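## Task

On the desk beside arm1, build a three-level stack whose parts all stay within the desk's edges. Each piece lies on one of its long faces, roughly centred over the piece beneath. Bottom to top: the small sealed carton, then the wooden block with a single big hole, then the long cardboard box. All other objects must finish resting directly on the same furniture they started on. The attempt fails if any object from a furniture top ends up on the floor while no gripper holds it. It also fails if any object goes inside or beneath a piece of furniture, even while gripped. A stack that stands only because a robot supports it does not count. At the end, release everything and move the arms away.

## Robot and tools

Setup: three identical i2rt Big YAM arms, named arm1, arm2 and arm3. Each has six revolute joints, a two-finger gripper and a wrist camera. Two fixed room cameras, room_a and room_b, watch the scene. Loose objects may occasionally be nudged by an outside disturbance.

Joints. Every target is absolute, not an offset. Joint angles are in radians and the gripper is in metres. Each entry below gives the range and, in brackets, how close the joint must get to count as arrived.
- joint1_rad: -2.879 to 2.879 (±0.045). Turns the whole arm about its base; positive is counter-clockwise seen from above. At 0 the arm extends the way its base faces.
- joint2_rad: 0 to 3.141 (±0.14). Shoulder. At 0 the upper arm points back and is about level; increasing it lifts the arm up and then forward.
- joint3_rad: 0 to 3.019 (±0.09). Elbow. At 0 the forearm lies folded against the upper arm; larger values straighten it.
- joint4_rad: -1.692 to 1.57 (±0.055). Hand pitch; positive tips the fingers up.
- joint5_rad: -1.57 to 1.57 (±0.03). Sideways hand swing; positive goes to the arm's right.
- joint6_rad: -2.094 to 2.094 (±0.035). Hand roll; positive is clockwise when viewed from behind the hand.
- gripper_m: 0 to 0.093 (±0.003). This is the fingertip gap. Each finger pad squeezes with up to roughly 50–62 N, and some grippers are weaker.
The hand reaches about 1.0 m from the joint1 axis. With joint1 and joint6 at 0 and the hand level and pointing forward, the wrist camera sits above the hand and looks toward the fingertips. The joints move at different speeds, so the hand can travel a curved, wide path between two postures.

Frames. There is one shared world frame: its origin is on the floor and +z is up. The "hand" point lies halfway between the fingertips. The hand's z axis runs along the fingers, and its y axis is the direction in which the fingers open and close. The base poses of the robots are never printed.

Tools.
- execute_actions(actions, cameras). actions is a list holding zero or one action. An action is an object keyed by robot name ("arm1", "arm2", "arm3"). Under each name goes {"joints": {...}}, a map from joint name to its absolute target. Any subset of joints and robots may be given, and all the named motions begin at once. A joint or robot you leave out can keep driving toward its earlier target. An empty list changes nothing and just returns the state and images. Any unknown key or out-of-range number rejects the whole call, and nothing moves. cameras lists the images wanted: arm1_cam_wrist, arm2_cam_wrist, arm3_cam_wrist, room_a, room_b, or "all". Leaving it out, passing null or passing ["all"] gives every camera, and [] gives none. The "pictures" line gives the order of the returned images. Example: {"actions":[{"arm1":{"joints":{"gripper_m":0.05}},"arm2":{"joints":{"joint1_rad":0.3}}}],"cameras":["room_a"]}
- wait(seconds): 0 to 10. Sends no new command and returns the same output as an empty action.
- zoom_image(camera, region): enlarges part of that camera's latest full image. region is [x0, y0, x1, y1] in pixels, with the origin at the top-left, and is at most 504×504. Wrist images are 616×616 fisheye; room images are 504×504.
- finished_scene(scene): ends scene 1 or 2 permanently and reports whether the goal was met. The next scene's task comes with this result.

Reading results. joint_positions reports where each joint is. joint_status reports how each commanded motion ended:
- off_target: the joint stopped away from its target and may still be pushing.
- contact_stop or time_out: the joint gave up its target and holds where it stopped. A joint that timed out may keep a target clamped near where it stands (at most 0.375, 0.375, 0.113, 0.225, 0.075, 0.3 rad for joints 1–6). It keeps pushing and will finish the move if the path clears.
- not_followed, shown with "joint command not followed" and a "cause:" line: a self-collision and inter-arm check blocked that arm's joint targets. Any gripper command in the same action still runs. The blocked targets may be retried with later actions.
on_its_own lists behaviour this call did not command. There, "held at" is the held target, not the actual position. Joint torques are raw drive outputs with per-arm offsets, scaling and noise. They are non-zero even with no contact, so they are a weak sign of contact or load.

Cautions.
- The arms do not yield when they touch something; they keep pushing, sometimes hard. To stop a joint from straining, command it to its reported position. A very small change of target may produce no motion.
- Pressing two robots hard against each other fails the task and ends the run, and a hard collision may do the same. No state line reports robot-to-robot contact. The collision check ignores fingers, gripper housings and wrist cameras, and can react too late. Objects touching robots are not a problem.
- A joint holding a load slowly sags. Sustained pushing or holding heats the motors, and this continues between calls. MOTOR HOT appears at 85 °C. At 100 °C the arm goes limp and falls (OVER-TEMPERATURE FAULT), and its unfinished keys show limit_stop_at_motor_heat; send those targets again. Some heat carries into the next scene.
- If a result reports a stop, any further execute_actions, wait or finished_scene calls in the same reply are skipped.
- Between calls the robots keep their last command. Avoid dropping, slamming or shoving objects, and never let anything fall to the floor or end up under or inside furniture. Before calling finished_scene, open the grippers and pull the arms away from the stack.

Each tool is called after "Call:" by a JSON object that holds its "name" and its "arguments", one argument or row to a line.

## Session

Call:
{"name": "execute_actions", "arguments": {
  "actions": []
}}

Scene clock: 0.00 s.
Joint torques (N m, as the arm reports them, + toward a larger angle): no reading
arm1.joint_positions: joint1_rad=-0.486 joint2_rad=+0.539 joint3_rad=+1.396 joint4_rad=-1.272 joint5_rad=-0.054 joint6_rad=-0.363 gripper_m=+0.094
arm1.joint_status: not commanded
arm1.hand: x=-1.1791 y=-0.2939 z=+1.3661 quat_wxyz=(-0.160, -0.666, -0.508, +0.522) (m; scene frame)
arm2.joint_positions: joint1_rad=-0.627 joint2_rad=+0.475 joint3_rad=+1.458 joint4_rad=-1.264 joint5_rad=-0.285 joint6_rad=-0.462 gripper_m=+0.094
arm2.joint_status: not commanded
arm2.hand: x=+0.0755 y=-0.1764 z=+1.5282 quat_wxyz=(-0.508, +0.649, -0.463, -0.327) (m; scene frame)
arm3.joint_positions: joint1_rad=+0.794 joint2_rad=+0.323 joint3_rad=+1.380 joint4_rad=-1.430 joint5_rad=-0.175 joint6_rad=+0.748 gripper_m=+0.095
arm3.joint_status: not commanded
arm3.hand: x=+1.0976 y=+0.5017 z=+1.3600 quat_wxyz=(-0.502, -0.262, -0.782, -0.259) (m; scene frame)
pictures: arm1_cam_wrist, arm2_cam_wrist, arm3_cam_wrist, room_a, room_b
Images, in order (width x height): arm1_cam_wrist 616x616, arm2_cam_wrist 616x616, arm3_cam_wrist 616x616, room_a 504x504, room_b 504x504.

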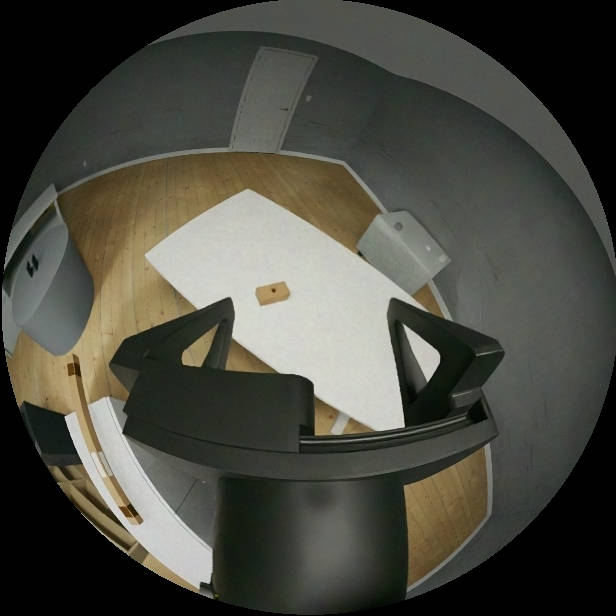

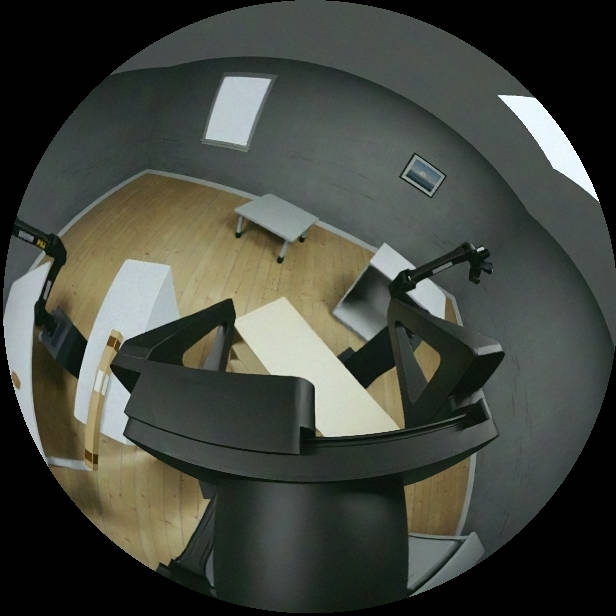

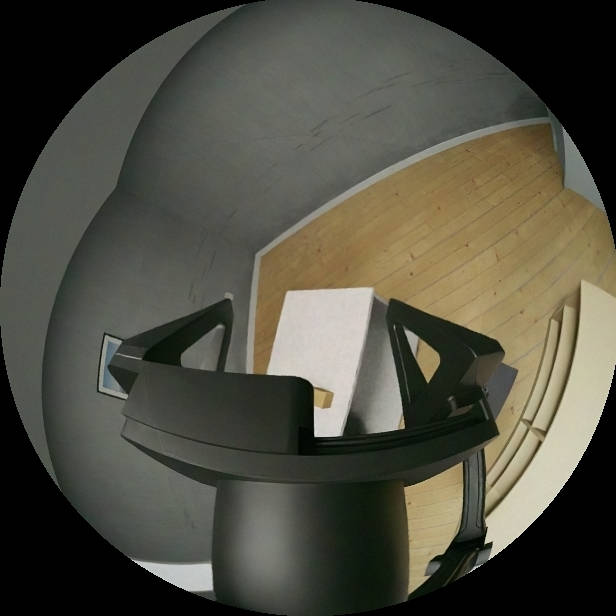

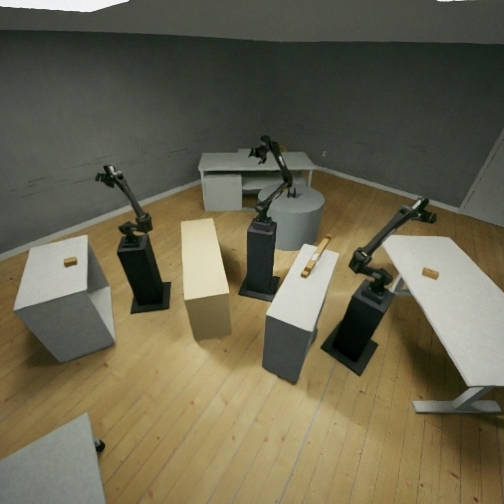

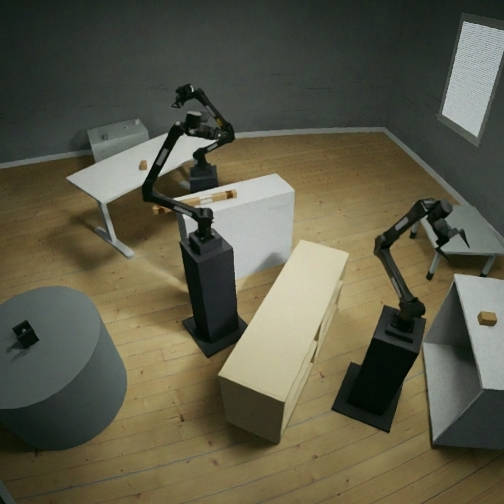

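Call:
{"name": "zoom_image", "arguments": {
  "camera": "room_a",
  "region": [250, 180, 504, 400]
}}

Call:
{"name": "zoom_image", "arguments": {
  "camera": "room_a",
  "region": [0, 130, 340, 380]
}}

Call:
{"name": "zoom_image", "arguments": {
  "camera": "room_b",
  "region": [50, 70, 320, 300]
}}

Region (250, 180, 504, 400) of room_a's 504x504 image, scaled by 1.984, with more detail than that image has; it fills the top 437 rows of this view, and the rest is white.

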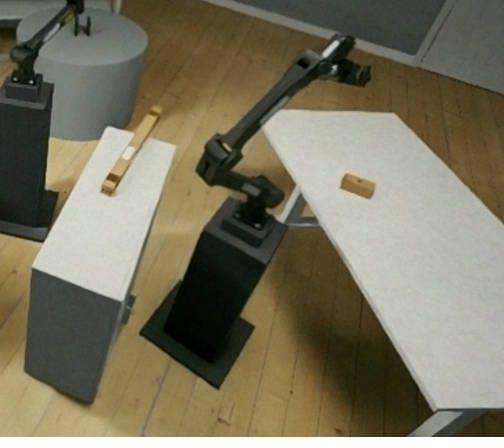

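Region (0, 130, 340, 380) of room_a's 504x504 image, scaled by 1.482, with more detail than that image has; it fills the top 371 rows of this view, and the rest is white.

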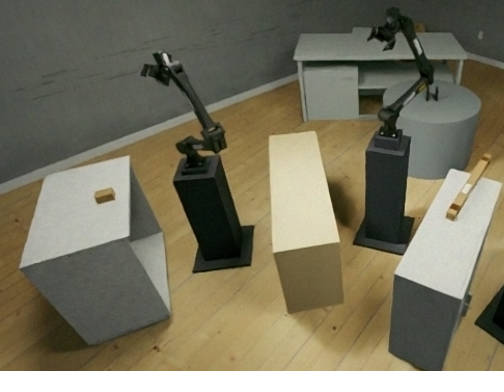

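Region (50, 70, 320, 300) of room_b's 504x504 image, scaled by 1.867, with more detail than that image has; it fills the top 429 rows of this view, and the rest is white.

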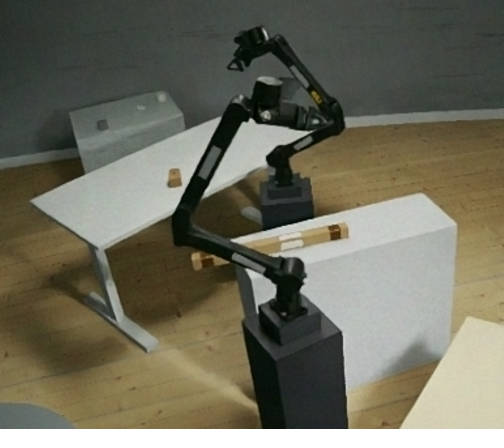

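Call:
{"name": "execute_actions", "arguments": {
  "actions": [
    {"arm1":{"joints":{"joint2_rad":1.3,"joint3_rad":1.4,"joint4_rad":-1.5,"joint5_rad":0,"joint6_rad":0}},"arm2":{"joints":{"joint2_rad":1.3,"joint3_rad":1.4,"joint4_rad":-1.5,"joint5_rad":0,"joint6_rad":0}},"arm3":{"joints":{"joint2_rad":1.3,"joint3_rad":1.4,"joint4_rad":-1.5,"joint5_rad":0,"joint6_rad":0}}}
  ]
}}

Scene clock: 34.70 s.
Joint torques (N m, as the arm reports them, + toward a larger angle): arm1=[-0.11 -8.47 12.1   0.12  0.16  0.05] | arm2=[ -0.38 -10.03   7.77  -0.04   0.17   0.2 ] | arm3=[ -0.12 -11.54  12.73  -0.22   0.23  -0.14]
arm1.joint_positions: joint1_rad=-0.486 joint2_rad=+1.308 joint3_rad=+1.389 joint4_rad=-1.485 joint5_rad=-0.003 joint6_rad=-0.009 gripper_m=+0.094
arm1.joint_status: all done
arm1.hand: x=-1.3158 y=-0.4456 z=+1.0958 quat_wxyz=(-0.031, -0.896, -0.437, +0.078) (m; scene frame)
arm2.joint_positions: joint1_rad=-0.627 joint2_rad=+1.321 joint3_rad=+1.393 joint4_rad=-1.487 joint5_rad=-0.004 joint6_rad=-0.010 gripper_m=+0.094
arm2.joint_status: all done
arm2.hand: x=+0.2058 y=+0.0465 z=+1.2099 quat_wxyz=(-0.061, +0.578, -0.812, -0.045) (m; scene frame)
arm3.joint_positions: joint1_rad=+0.794 joint2_rad=+1.307 joint3_rad=+1.380 joint4_rad=-1.491 joint5_rad=-0.003 joint6_rad=+0.013 gripper_m=+0.095
arm3.joint_status: all done
arm3.hand: x=+1.4049 y=+0.4593 z=+1.1001 quat_wxyz=(-0.077, -0.021, -0.997, +0.007) (m; scene frame)
pictures: arm1_cam_wrist, arm2_cam_wrist, arm3_cam_wrist, room_a, room_b
Images, in order (width x height): arm1_cam_wrist 616x616, arm2_cam_wrist 616x616, arm3_cam_wrist 616x616, room_a 504x504, room_b 504x504.

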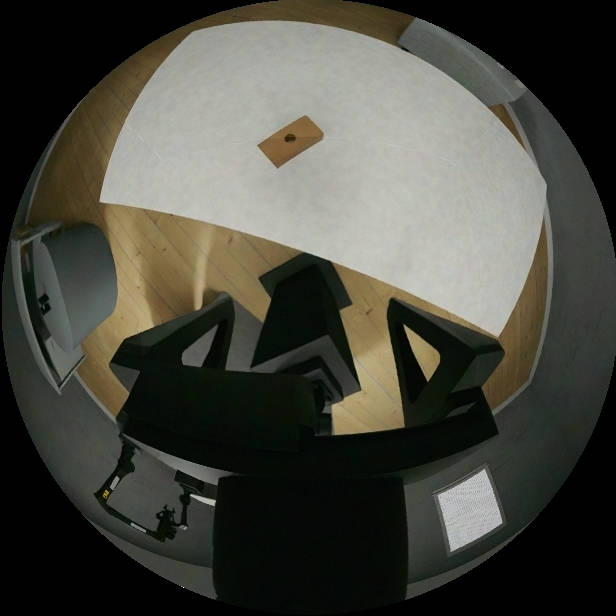

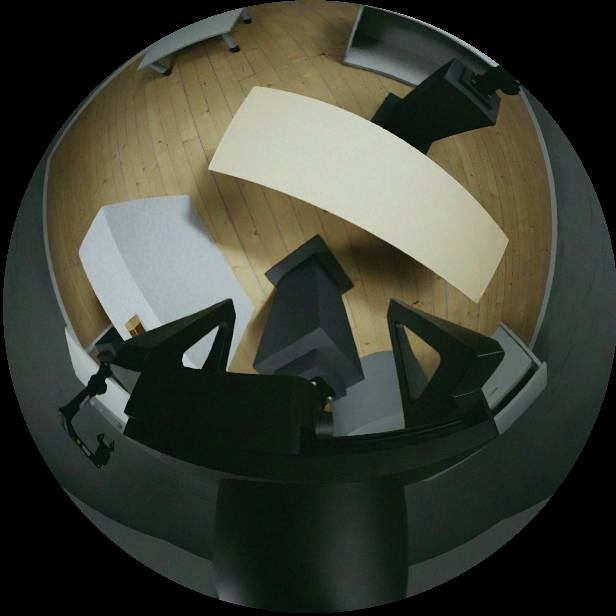

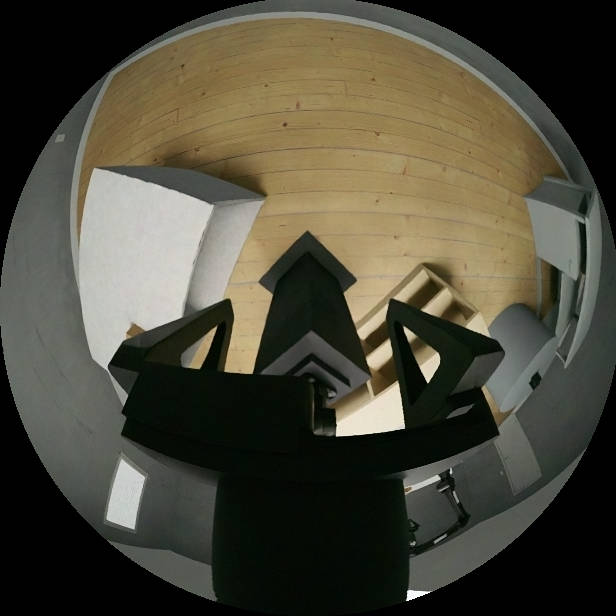

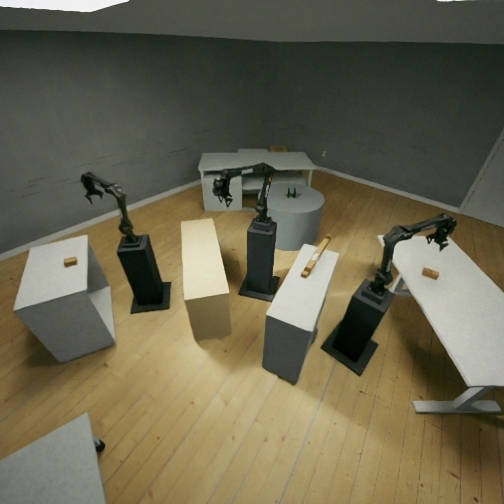

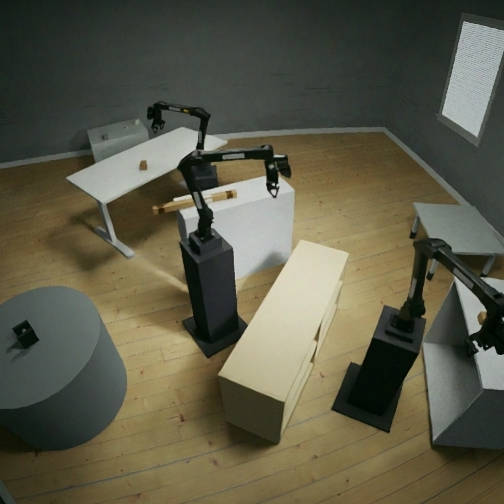

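Call:
{"name": "execute_actions", "arguments": {
  "actions": [
    {"arm1":{"joints":{"joint4_rad":-0.5}},"arm2":{"joints":{"joint3_rad":2.0}},"arm3":{"joints":{"joint2_rad":0.7}}}
  ],
  "cameras": []
}}

Call:
{"name": "execute_actions", "arguments": {
  "actions": [
    {"arm1":{"joints":{"joint1_rad":0.3}},"arm2":{"joints":{"joint1_rad":-1.6}},"arm3":{"joints":{"joint1_rad":1.8}}}
  ]
}}

Scene clock: 54.87 s.
Joint torques (N m, as the arm reports them, + toward a larger angle): arm1=[-0.17 -9.62 13.36  3.05  0.15  0.04] | arm2=[-0.31 -7.38  9.71  1.29  0.19  0.2 ] | arm3=[ 0.02 -1.31 11.5   0.68  0.23 -0.16]
arm1.joint_positions: joint1_rad=-0.486 joint2_rad=+1.308 joint3_rad=+1.389 joint4_rad=-0.524 joint5_rad=-0.003 joint6_rad=-0.009 gripper_m=+0.094
arm1.joint_status: all done
arm1.hand: x=-1.4275 y=-0.5885 z=+1.2328 quat_wxyz=(-0.226, -0.758, -0.374, +0.485) (m; scene frame)
arm2.joint_positions: joint1_rad=-0.627 joint2_rad=+1.293 joint3_rad=+1.956 joint4_rad=-1.493 joint5_rad=-0.004 joint6_rad=-0.010 gripper_m=+0.094
arm2.joint_status: all done
arm2.hand: x=+0.2189 y=+0.0829 z=+1.4776 quat_wxyz=(-0.294, +0.542, -0.760, -0.207) (m; scene frame)
arm3.joint_positions: joint1_rad=+0.794 joint2_rad=+0.702 joint3_rad=+1.380 joint4_rad=-1.493 joint5_rad=-0.003 joint6_rad=+0.012 gripper_m=+0.095
arm3.joint_status: all done
arm3.hand: x=+1.2406 y=+0.4669 z=+1.2888 quat_wxyz=(-0.369, -0.016, -0.929, +0.009) (m; scene frame)
pictures: none
No camera images: the call's "cameras" was empty. Leave "cameras" out to get every camera's image.

Scene clock: 56.33 s.
Joint torques (N m, as the arm reports them, + toward a larger angle): arm1=[-0.32 -9.89 13.36  3.06  0.05  0.03] | arm2=[-0.54 -8.35  9.79  1.15  0.1   0.2 ] | arm3=[ 0.86 -1.44 11.59  0.67  0.14 -0.14]
arm1.joint_positions: joint1_rad=+0.304 joint2_rad=+1.308 joint3_rad=+1.389 joint4_rad=-0.524 joint5_rad=-0.001 joint6_rad=-0.007 gripper_m=+0.094
arm1.joint_status: all done
arm1.hand: x=-0.9900 y=-0.7136 z=+1.2272 quat_wxyz=(-0.393, -0.559, -0.637, +0.357) (m; scene frame)
arm2.joint_positions: joint1_rad=-1.599 joint2_rad=+1.305 joint3_rad=+1.956 joint4_rad=-1.493 joint5_rad=-0.002 joint6_rad=-0.009 gripper_m=+0.094
arm2.joint_status: all done
arm2.hand: x=+0.5079 y=-0.2266 z=+1.4736 quat_wxyz=(-0.353, +0.124, -0.927, -0.042) (m; scene frame)
arm3.joint_positions: joint1_rad=+1.790 joint2_rad=+0.702 joint3_rad=+1.380 joint4_rad=-1.493 joint5_rad=+0.000 joint6_rad=+0.011 gripper_m=+0.095
arm3.joint_status: all done
arm3.hand: x=+1.1363 y=+0.6735 z=+1.2858 quat_wxyz=(-0.322, +0.430, -0.827, -0.167) (m; scene frame)
pictures: arm1_cam_wrist, arm2_cam_wrist, arm3_cam_wrist, room_a, room_b
Images, in order (width x height): arm1_cam_wrist 616x616, arm2_cam_wrist 616x616, arm3_cam_wrist 616x616, room_a 504x504, room_b 504x504.

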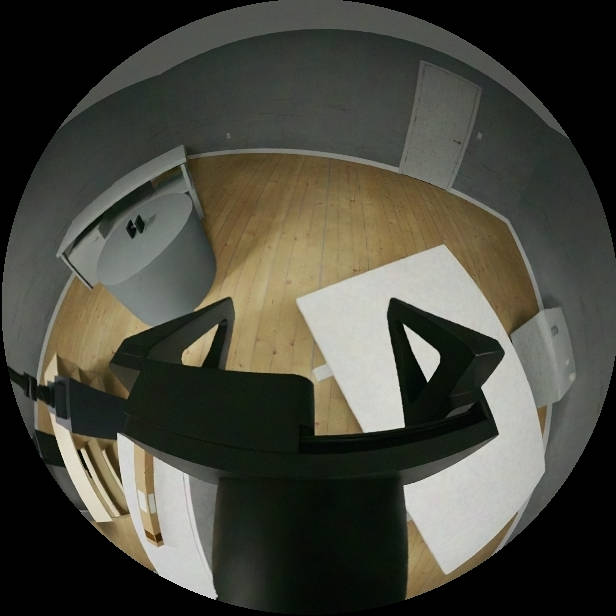

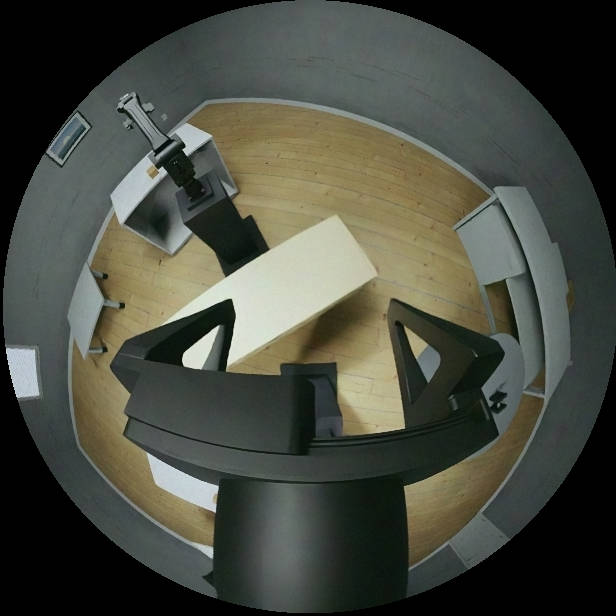

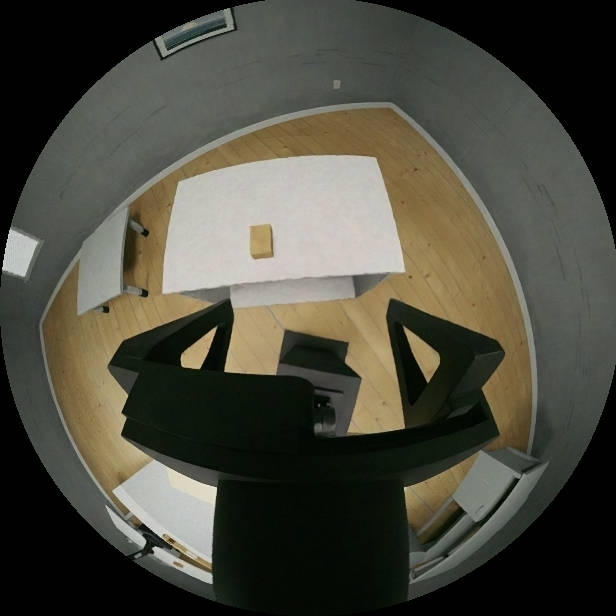

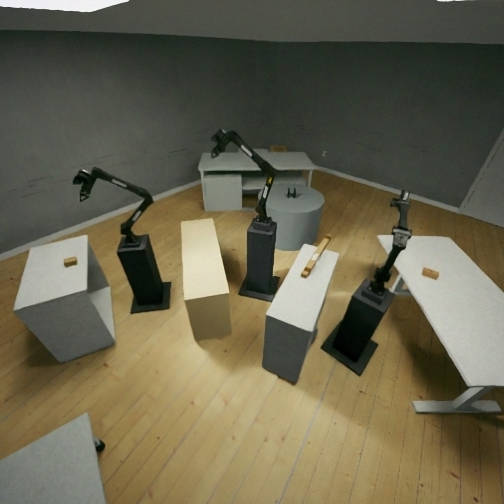

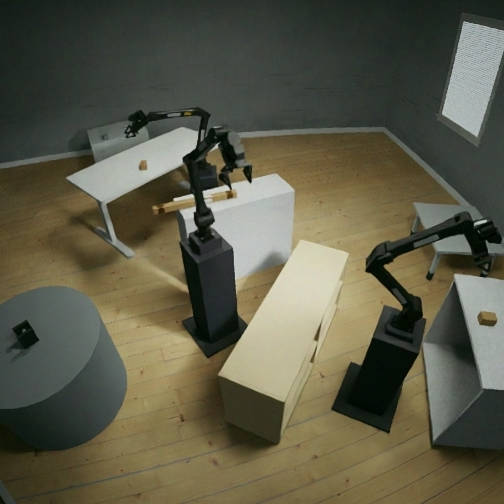

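Call:
{"name": "execute_actions", "arguments": {
  "actions": [
    {"arm1":{"joints":{"joint1_rad":-0.427,"joint2_rad":1.975,"joint3_rad":1.795,"joint4_rad":-1.391}},"arm2":{"joints":{"joint1_rad":1.3,"joint2_rad":1.4,"joint3_rad":1.5,"joint4_rad":-1.67}},"arm3":{"joints":{"joint1_rad":2.086,"joint2_rad":1.806,"joint3_rad":1.581,"joint4_rad":-1.346}}}
  ]
}}

Scene clock: 176.47 s.
Joint torques (N m, as the arm reports them, + toward a larger angle): arm1=[ -0.57 -17.38  13.46  -0.26  -0.04   0.02] | arm2=[ -0.18 -12.01   6.96  -0.3    0.09   0.19] | arm3=[  0.58 -19.73  11.15  -0.1    0.12  -0.14]
arm1.joint_positions: joint1_rad=-0.423 joint2_rad=+1.978 joint3_rad=+1.762 joint4_rad=-1.376 joint5_rad=+0.002 joint6_rad=-0.006 gripper_m=+0.094
arm1.joint_status: all done
arm1.hand: x=-1.4074 y=-0.6160 z=+0.9166 quat_wxyz=(+0.012, -0.885, -0.465, -0.006) (m; scene frame)
arm2.joint_positions: joint1_rad=+1.304 joint2_rad=+1.422 joint3_rad=+1.503 joint4_rad=-1.657 joint5_rad=-0.001 joint6_rad=-0.008 gripper_m=+0.094
arm2.joint_status: all done
arm2.hand: x=-0.3457 y=-0.3490 z=+1.2144 quat_wxyz=(+0.003, +1.000, +0.012, +0.001) (m; scene frame)
arm3.joint_positions: joint1_rad=+2.079 joint2_rad=+1.820 joint3_rad=+1.570 joint4_rad=-1.350 joint5_rad=+0.000 joint6_rad=+0.011 gripper_m=+0.095
arm3.joint_status: all done
arm3.hand: x=+1.1673 y=+0.9860 z=+0.9341 quat_wxyz=(+0.016, +0.583, -0.813, +0.015) (m; scene frame)
pictures: arm1_cam_wrist, arm2_cam_wrist, arm3_cam_wrist, room_a, room_b
Images, in order (width x height): arm1_cam_wrist 616x616, arm2_cam_wrist 616x616, arm3_cam_wrist 616x616, room_a 504x504, room_b 504x504.

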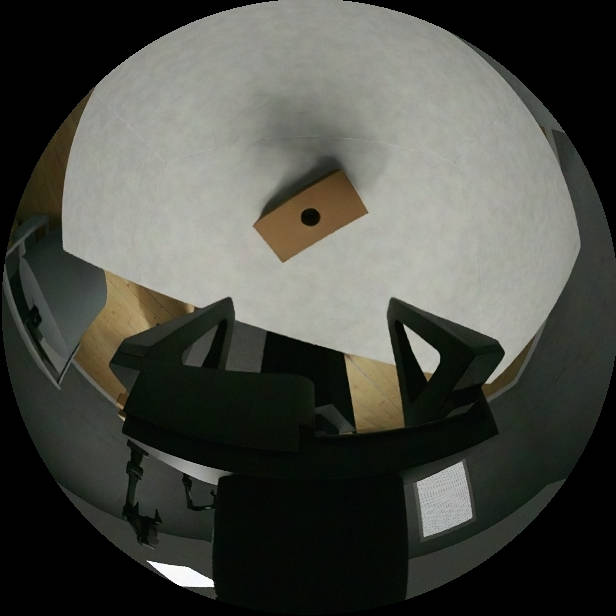

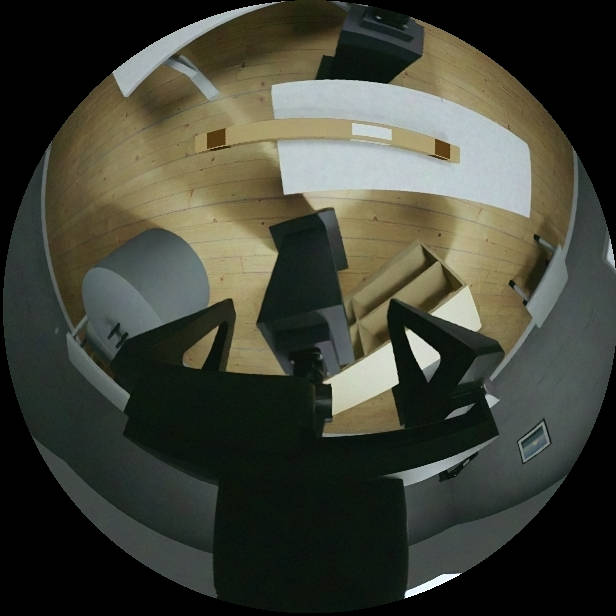

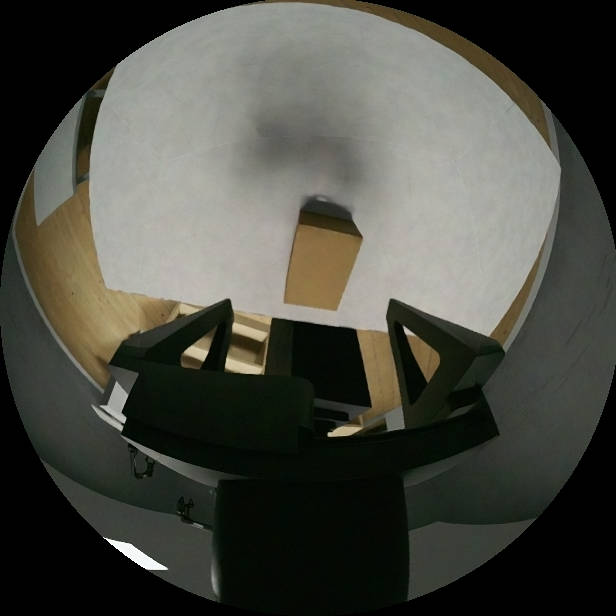

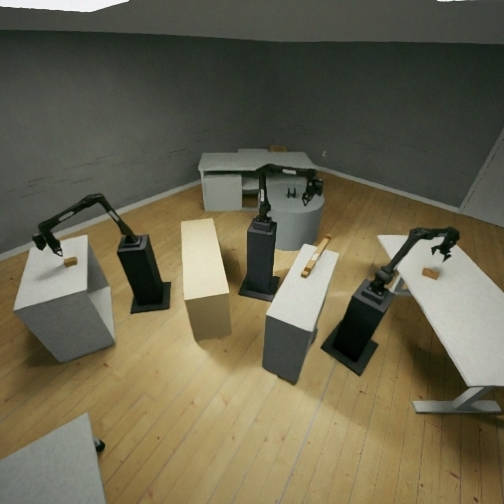

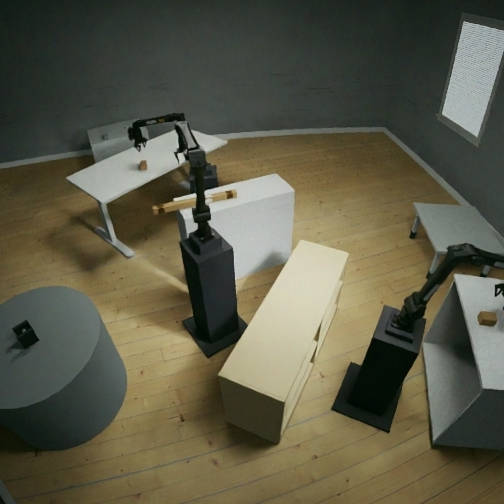

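Call:
{"name": "execute_actions", "arguments": {
  "actions": [
    {"arm1":{"joints":{"joint1_rad":1.43,"joint2_rad":1.815,"joint3_rad":1.72,"joint4_rad":-1.46}},"arm2":{"joints":{"joint1_rad":-1.052,"joint2_rad":1.98,"joint3_rad":1.70,"joint4_rad":-1.28}},"arm3":{"joints":{"joint1_rad":2.061,"joint2_rad":1.768,"joint3_rad":1.355,"joint4_rad":-1.137,"joint6_rad":0.23}}}
  ]
}}

Scene clock: 260.73 s.
Joint torques (N m, as the arm reports them, + toward a larger angle): arm1=[ -0.59 -14.95  11.46  -0.17   0.04   0.02] | arm2=[ -0.01 -19.36   8.42   0.14   0.06   0.19] | arm3=[ -1.11 -17.37   9.61   0.24   0.14   0.12]
arm1.joint_positions: joint1_rad=+1.440 joint2_rad=+1.809 joint3_rad=+1.713 joint4_rad=-1.446 joint5_rad=-0.001 joint6_rad=-0.006 gripper_m=+0.094
arm1.joint_status: all done
arm1.hand: x=-0.5249 y=-0.3009 z=+0.9866 quat_wxyz=(-0.009, -0.156, -0.988, -0.001) (m; scene frame)
arm2.joint_positions: joint1_rad=-1.057 joint2_rad=+2.017 joint3_rad=+1.677 joint4_rad=-1.279 joint5_rad=-0.001 joint6_rad=-0.008 gripper_m=+0.094
arm2.joint_status: all done
arm2.hand: x=+0.4817 y=+0.0817 z=+0.9801 quat_wxyz=(+0.025, +0.392, -0.920, +0.011) (m; scene frame)
arm3.joint_positions: joint1_rad=+2.074 joint2_rad=+1.768 joint3_rad=+1.355 joint4_rad=-1.148 joint5_rad=+0.000 joint6_rad=+0.218 gripper_m=+0.095
arm3.joint_status: all done
arm3.hand: x=+1.1607 y=+0.9568 z=+0.8834 quat_wxyz=(+0.000, +0.494, -0.870, +0.003) (m; scene frame)
pictures: arm1_cam_wrist, arm2_cam_wrist, arm3_cam_wrist, room_a, room_b
Images, in order (width x height): arm1_cam_wrist 616x616, arm2_cam_wrist 616x616, arm3_cam_wrist 616x616, room_a 504x504, room_b 504x504.

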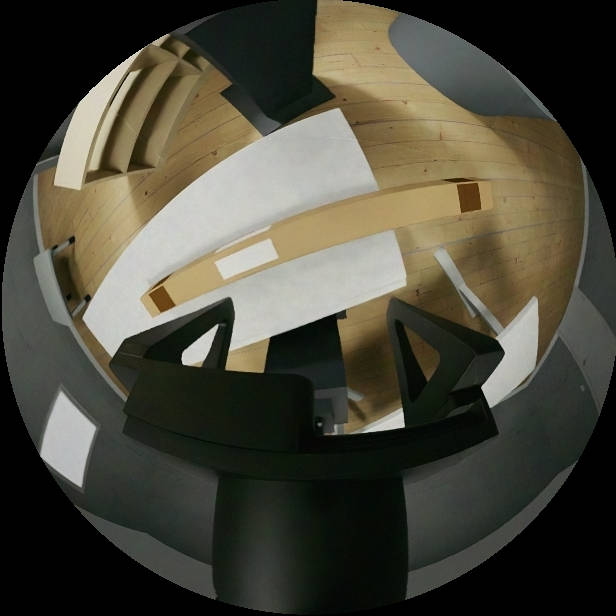

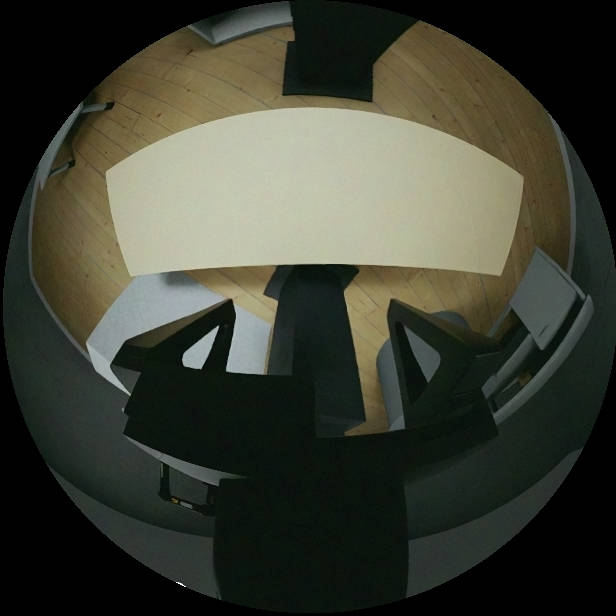

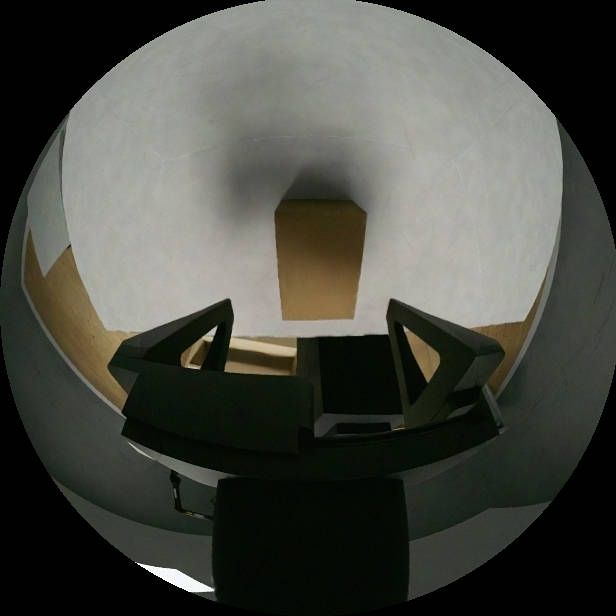

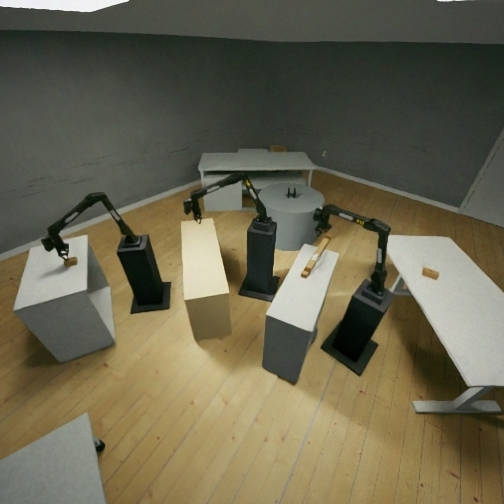

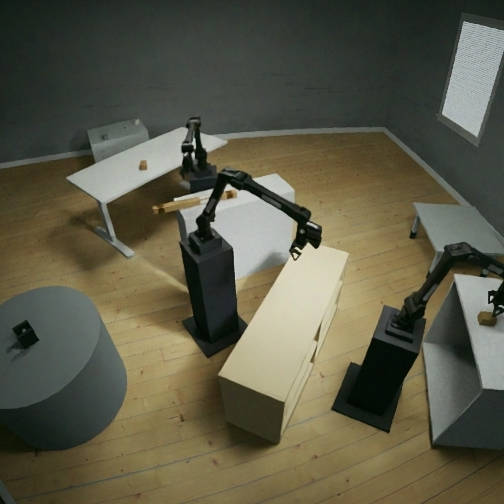

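Call:
{"name": "execute_actions", "arguments": {
  "actions": [
    {"arm1":{"joints":{"joint2_rad":1.865,"joint3_rad":1.47,"joint4_rad":-1.165,"joint6_rad":1.24}},"arm2":{"joints":{"joint1_rad":-0.4,"joint2_rad":1.3,"joint3_rad":1.2,"joint4_rad":-1.45}},"arm3":{"joints":{"joint1_rad":2.05,"joint2_rad":1.835,"joint3_rad":1.286,"joint4_rad":-1.005}}}
  ],
  "cameras": ["arm1_cam_wrist","arm3_cam_wrist","room_b"]
}}

Scene clock: 304.47 s.
Joint torques (N m, as the arm reports them, + toward a larger angle): arm1=[ -0.61 -14.94  10.79   0.97   0.15   0.04] | arm2=[-0.13 -8.59  6.75 -0.03  0.09  0.16] | arm3=[ -0.94 -17.79   8.77   0.2    0.14   0.12]
arm1.joint_positions: joint1_rad=+1.440 joint2_rad=+1.863 joint3_rad=+1.461 joint4_rad=-1.180 joint5_rad=-0.001 joint6_rad=+1.231 gripper_m=+0.094
arm1.joint_status: all done
arm1.hand: x=-0.5451 y=-0.2937 z=+0.8648 quat_wxyz=(+0.012, -0.699, -0.715, +0.003) (m; scene frame)
arm2.joint_positions: joint1_rad=-0.405 joint2_rad=+1.290 joint3_rad=+1.207 joint4_rad=-1.441 joint5_rad=-0.001 joint6_rad=-0.008 gripper_m=+0.094
arm2.joint_status: all done
arm2.hand: x=+0.1123 y=+0.0289 z=+1.1474 quat_wxyz=(-0.015, +0.666, -0.746, -0.015) (m; scene frame)
arm3.joint_positions: joint1_rad=+2.061 joint2_rad=+1.836 joint3_rad=+1.289 joint4_rad=-1.016 joint5_rad=+0.000 joint6_rad=+0.218 gripper_m=+0.095
arm3.joint_status: all done
arm3.hand: x=+1.1668 y=+0.9537 z=+0.8279 quat_wxyz=(+0.000, +0.488, -0.873, +0.004) (m; scene frame)
pictures: arm1_cam_wrist, arm3_cam_wrist, room_b
Images, in order (width x height): arm1_cam_wrist 616x616, arm3_cam_wrist 616x616, room_b 504x504.

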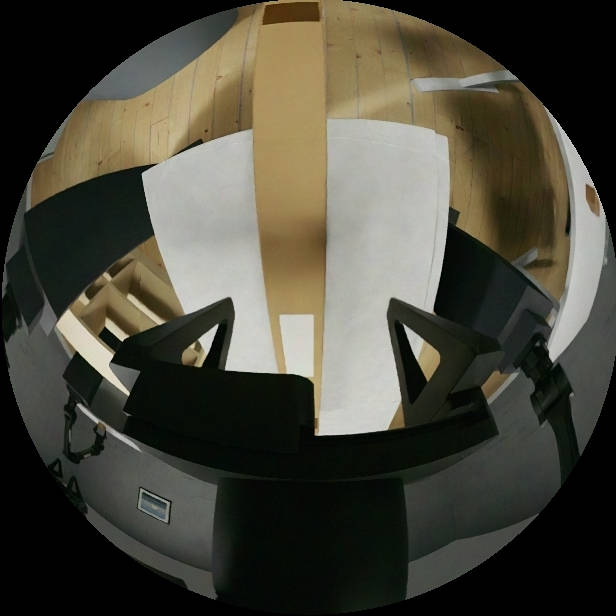

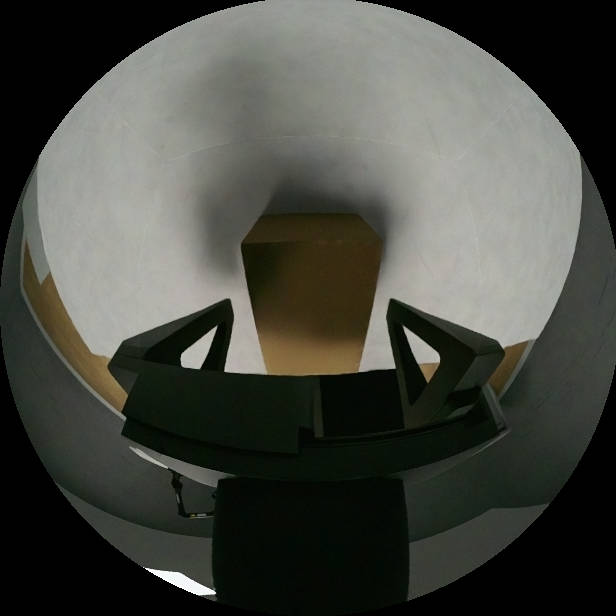

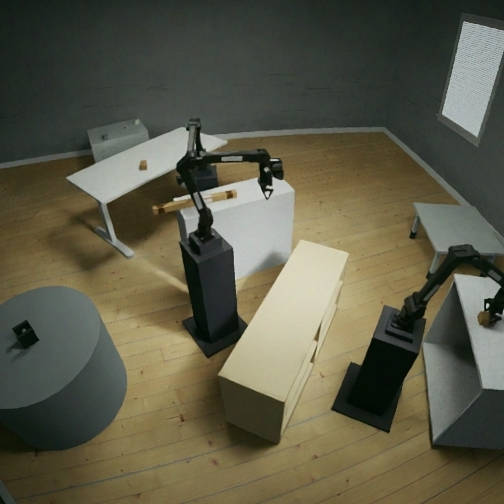

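Call:
{"name": "execute_actions", "arguments": {
  "actions": [
    {"arm1":{"joints":{"joint2_rad":2.025,"joint3_rad":1.422,"joint4_rad":-0.945}},"arm3":{"joints":{"gripper_m":0.04}}}
  ],
  "cameras": ["arm1_cam_wrist","arm3_cam_wrist","room_b"]
}}

Scene clock: 319.83 s.
Joint torques (N m, as the arm reports them, + toward a larger angle): arm1=[ -0.65 -15.72   9.11   0.99   0.15   0.02] | arm2=[ 0.03 -7.76  6.73 -0.02  0.05  0.17] | arm3=[ -0.97 -17.66   8.76   0.19   0.13   0.11]
arm1.joint_positions: joint1_rad=+1.439 joint2_rad=+2.014 joint3_rad=+1.422 joint4_rad=-0.959 joint5_rad=-0.001 joint6_rad=+1.233 gripper_m=+0.094
arm1.joint_status: all done
arm1.hand: x=-0.5248 y=-0.3001 z=+0.7707 quat_wxyz=(-0.002, -0.701, -0.713, -0.004) (m; scene frame)
arm2.joint_positions: joint1_rad=-0.405 joint2_rad=+1.290 joint3_rad=+1.207 joint4_rad=-1.441 joint5_rad=-0.001 joint6_rad=-0.008 gripper_m=+0.094
arm2.joint_status: not commanded
arm2.hand: x=+0.1123 y=+0.0289 z=+1.1474 quat_wxyz=(-0.015, +0.666, -0.746, -0.015) (m; scene frame)
arm3.joint_positions: joint1_rad=+2.061 joint2_rad=+1.836 joint3_rad=+1.289 joint4_rad=-1.015 joint5_rad=+0.000 joint6_rad=+0.218 gripper_m=+0.060
arm3.joint_status: gripper_m off_target (ended at +0.060, target +0.040)
arm3.hand: x=+1.1669 y=+0.9538 z=+0.8279 quat_wxyz=(+0.000, +0.488, -0.873, +0.004) (m; scene frame)
pictures: arm1_cam_wrist, arm3_cam_wrist, room_b
Images, in order (width x height): arm1_cam_wrist 616x616, arm3_cam_wrist 616x616, room_b 504x504.

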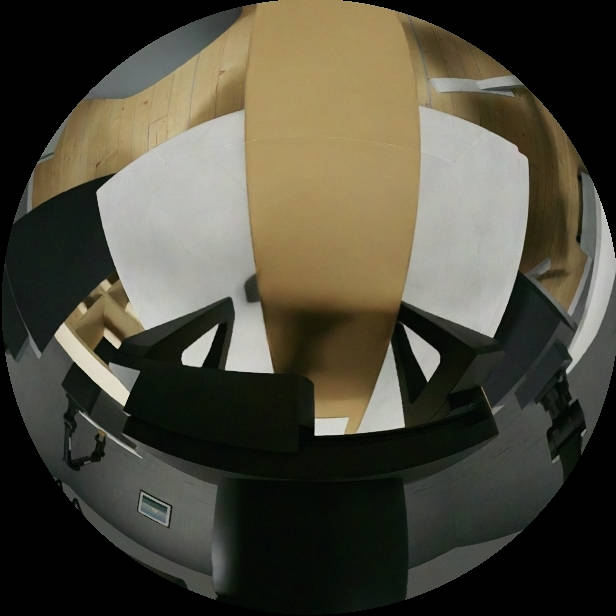

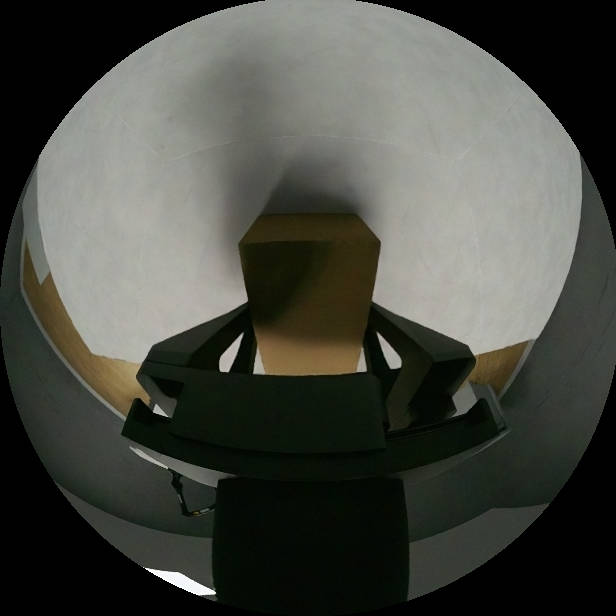

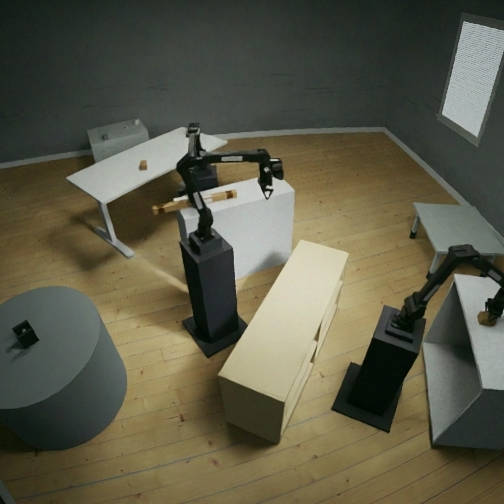

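Call:
{"name": "execute_actions", "arguments": {
  "actions": [
    {"arm1":{"joints":{"joint2_rad":1.98}},"arm3":{"joints":{"joint2_rad":1.6,"joint4_rad":-1.26,"gripper_m":0.04}}}
  ],
  "cameras": []
}}

Call:
{"name": "execute_actions", "arguments": {
  "actions": [
    {"arm1":{"joints":{"gripper_m":0.03}},"arm3":{"joints":{"joint1_rad":-1.653,"joint6_rad":0.0}}}
  ]
}}

Scene clock: 339.13 s.
Joint torques (N m, as the arm reports them, + toward a larger angle): arm1=[ -0.55 -17.07   9.29   1.01   0.15   0.02] | arm2=[ 0.01 -7.97  6.73 -0.09  0.06  0.18] | arm3=[ -0.92 -14.42  10.42  -0.5    0.13   0.11]
arm1.joint_positions: joint1_rad=+1.439 joint2_rad=+1.989 joint3_rad=+1.422 joint4_rad=-0.959 joint5_rad=-0.001 joint6_rad=+1.233 gripper_m=+0.094
arm1.joint_status: all done
arm1.hand: x=-0.5214 y=-0.3013 z=+0.7842 quat_wxyz=(-0.013, -0.701, -0.713, -0.009) (m; scene frame)
arm2.joint_positions: joint1_rad=-0.405 joint2_rad=+1.290 joint3_rad=+1.207 joint4_rad=-1.441 joint5_rad=-0.001 joint6_rad=-0.008 gripper_m=+0.094
arm2.joint_status: not commanded
arm2.hand: x=+0.1123 y=+0.0289 z=+1.1474 quat_wxyz=(-0.015, +0.666, -0.746, -0.015) (m; scene frame)
arm3.joint_positions: joint1_rad=+2.061 joint2_rad=+1.591 joint3_rad=+1.282 joint4_rad=-1.251 joint5_rad=+0.000 joint6_rad=+0.218 gripper_m=+0.060
arm3.joint_status: gripper_m off_target (ended at +0.060, target +0.040); the others done
arm3.hand: x=+1.1502 y=+0.9073 z=+0.9406 quat_wxyz=(-0.001, +0.488, -0.873, +0.003) (m; scene frame)
pictures: none
No camera images: the call's "cameras" was empty. Leave "cameras" out to get every camera's image.

Scene clock: 342.03 s.
Joint torques (N m, as the arm reports them, + toward a larger angle): arm1=[ -0.55 -17.08   9.32   1.     0.14   0.  ] | arm2=[ 0.17 -8.03  6.71  0.08  0.05  0.16] | arm3=[  0.45 -14.92  10.5   -0.45   0.05  -0.15]
arm1.joint_positions: joint1_rad=+1.439 joint2_rad=+1.989 joint3_rad=+1.422 joint4_rad=-0.959 joint5_rad=-0.001 joint6_rad=+1.235 gripper_m=+0.049
arm1.joint_status: gripper_m off_target (ended at +0.049, target +0.030)
arm1.hand: x=-0.5213 y=-0.3014 z=+0.7842 quat_wxyz=(-0.013, -0.701, -0.713, -0.009) (m; scene frame)
arm2.joint_positions: joint1_rad=-0.405 joint2_rad=+1.290 joint3_rad=+1.207 joint4_rad=-1.441 joint5_rad=-0.001 joint6_rad=-0.008 gripper_m=+0.094
arm2.joint_status: not commanded
arm2.hand: x=+0.1123 y=+0.0289 z=+1.1474 quat_wxyz=(-0.015, +0.666, -0.746, -0.015) (m; scene frame)
arm3.joint_positions: joint1_rad=-1.656 joint2_rad=+1.600 joint3_rad=+1.282 joint4_rad=-1.251 joint5_rad=+0.002 joint6_rad=+0.012 gripper_m=+0.060
arm3.joint_status: all done
arm3.hand: x=+0.6315 y=+0.1845 z=+0.9471 quat_wxyz=(-0.006, -0.948, -0.319, +0.003) (m; scene frame)
pictures: arm1_cam_wrist, arm2_cam_wrist, arm3_cam_wrist, room_a, room_b
Images, in order (width x height): arm1_cam_wrist 616x616, arm2_cam_wrist 616x616, arm3_cam_wrist 616x616, room_a 504x504, room_b 504x504.

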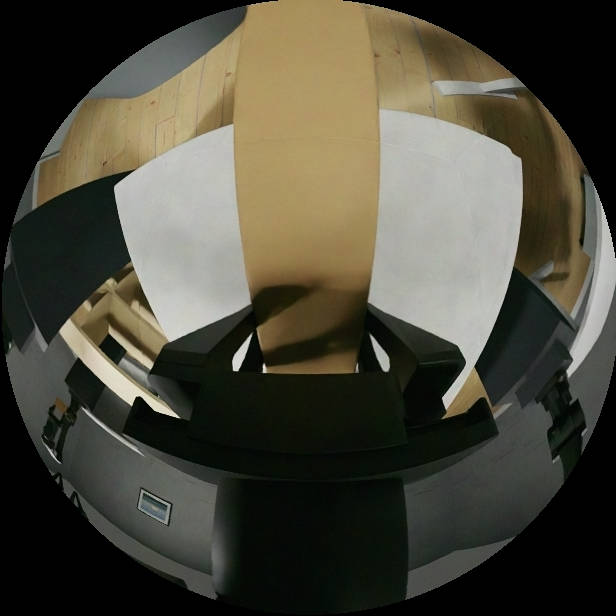

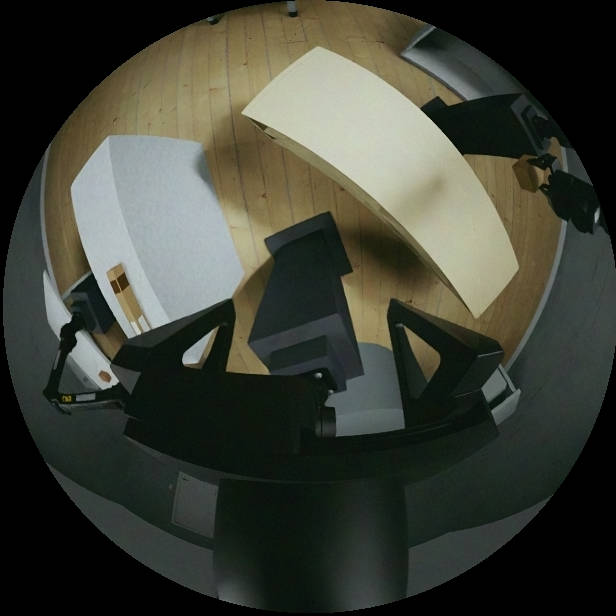

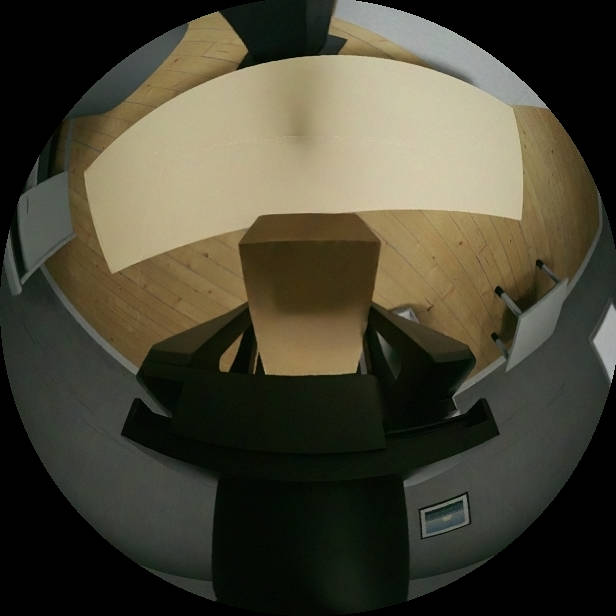

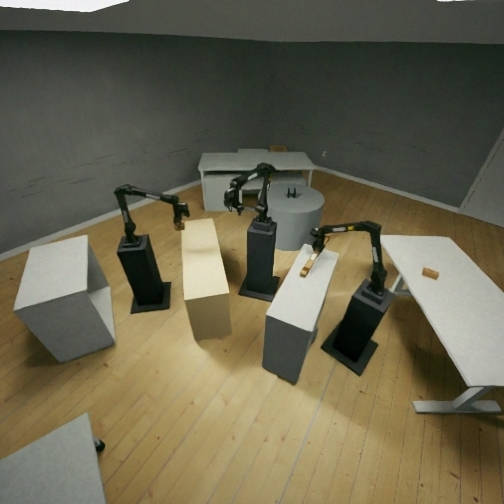

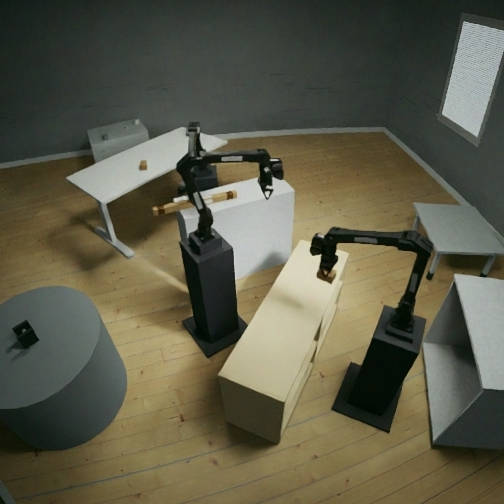

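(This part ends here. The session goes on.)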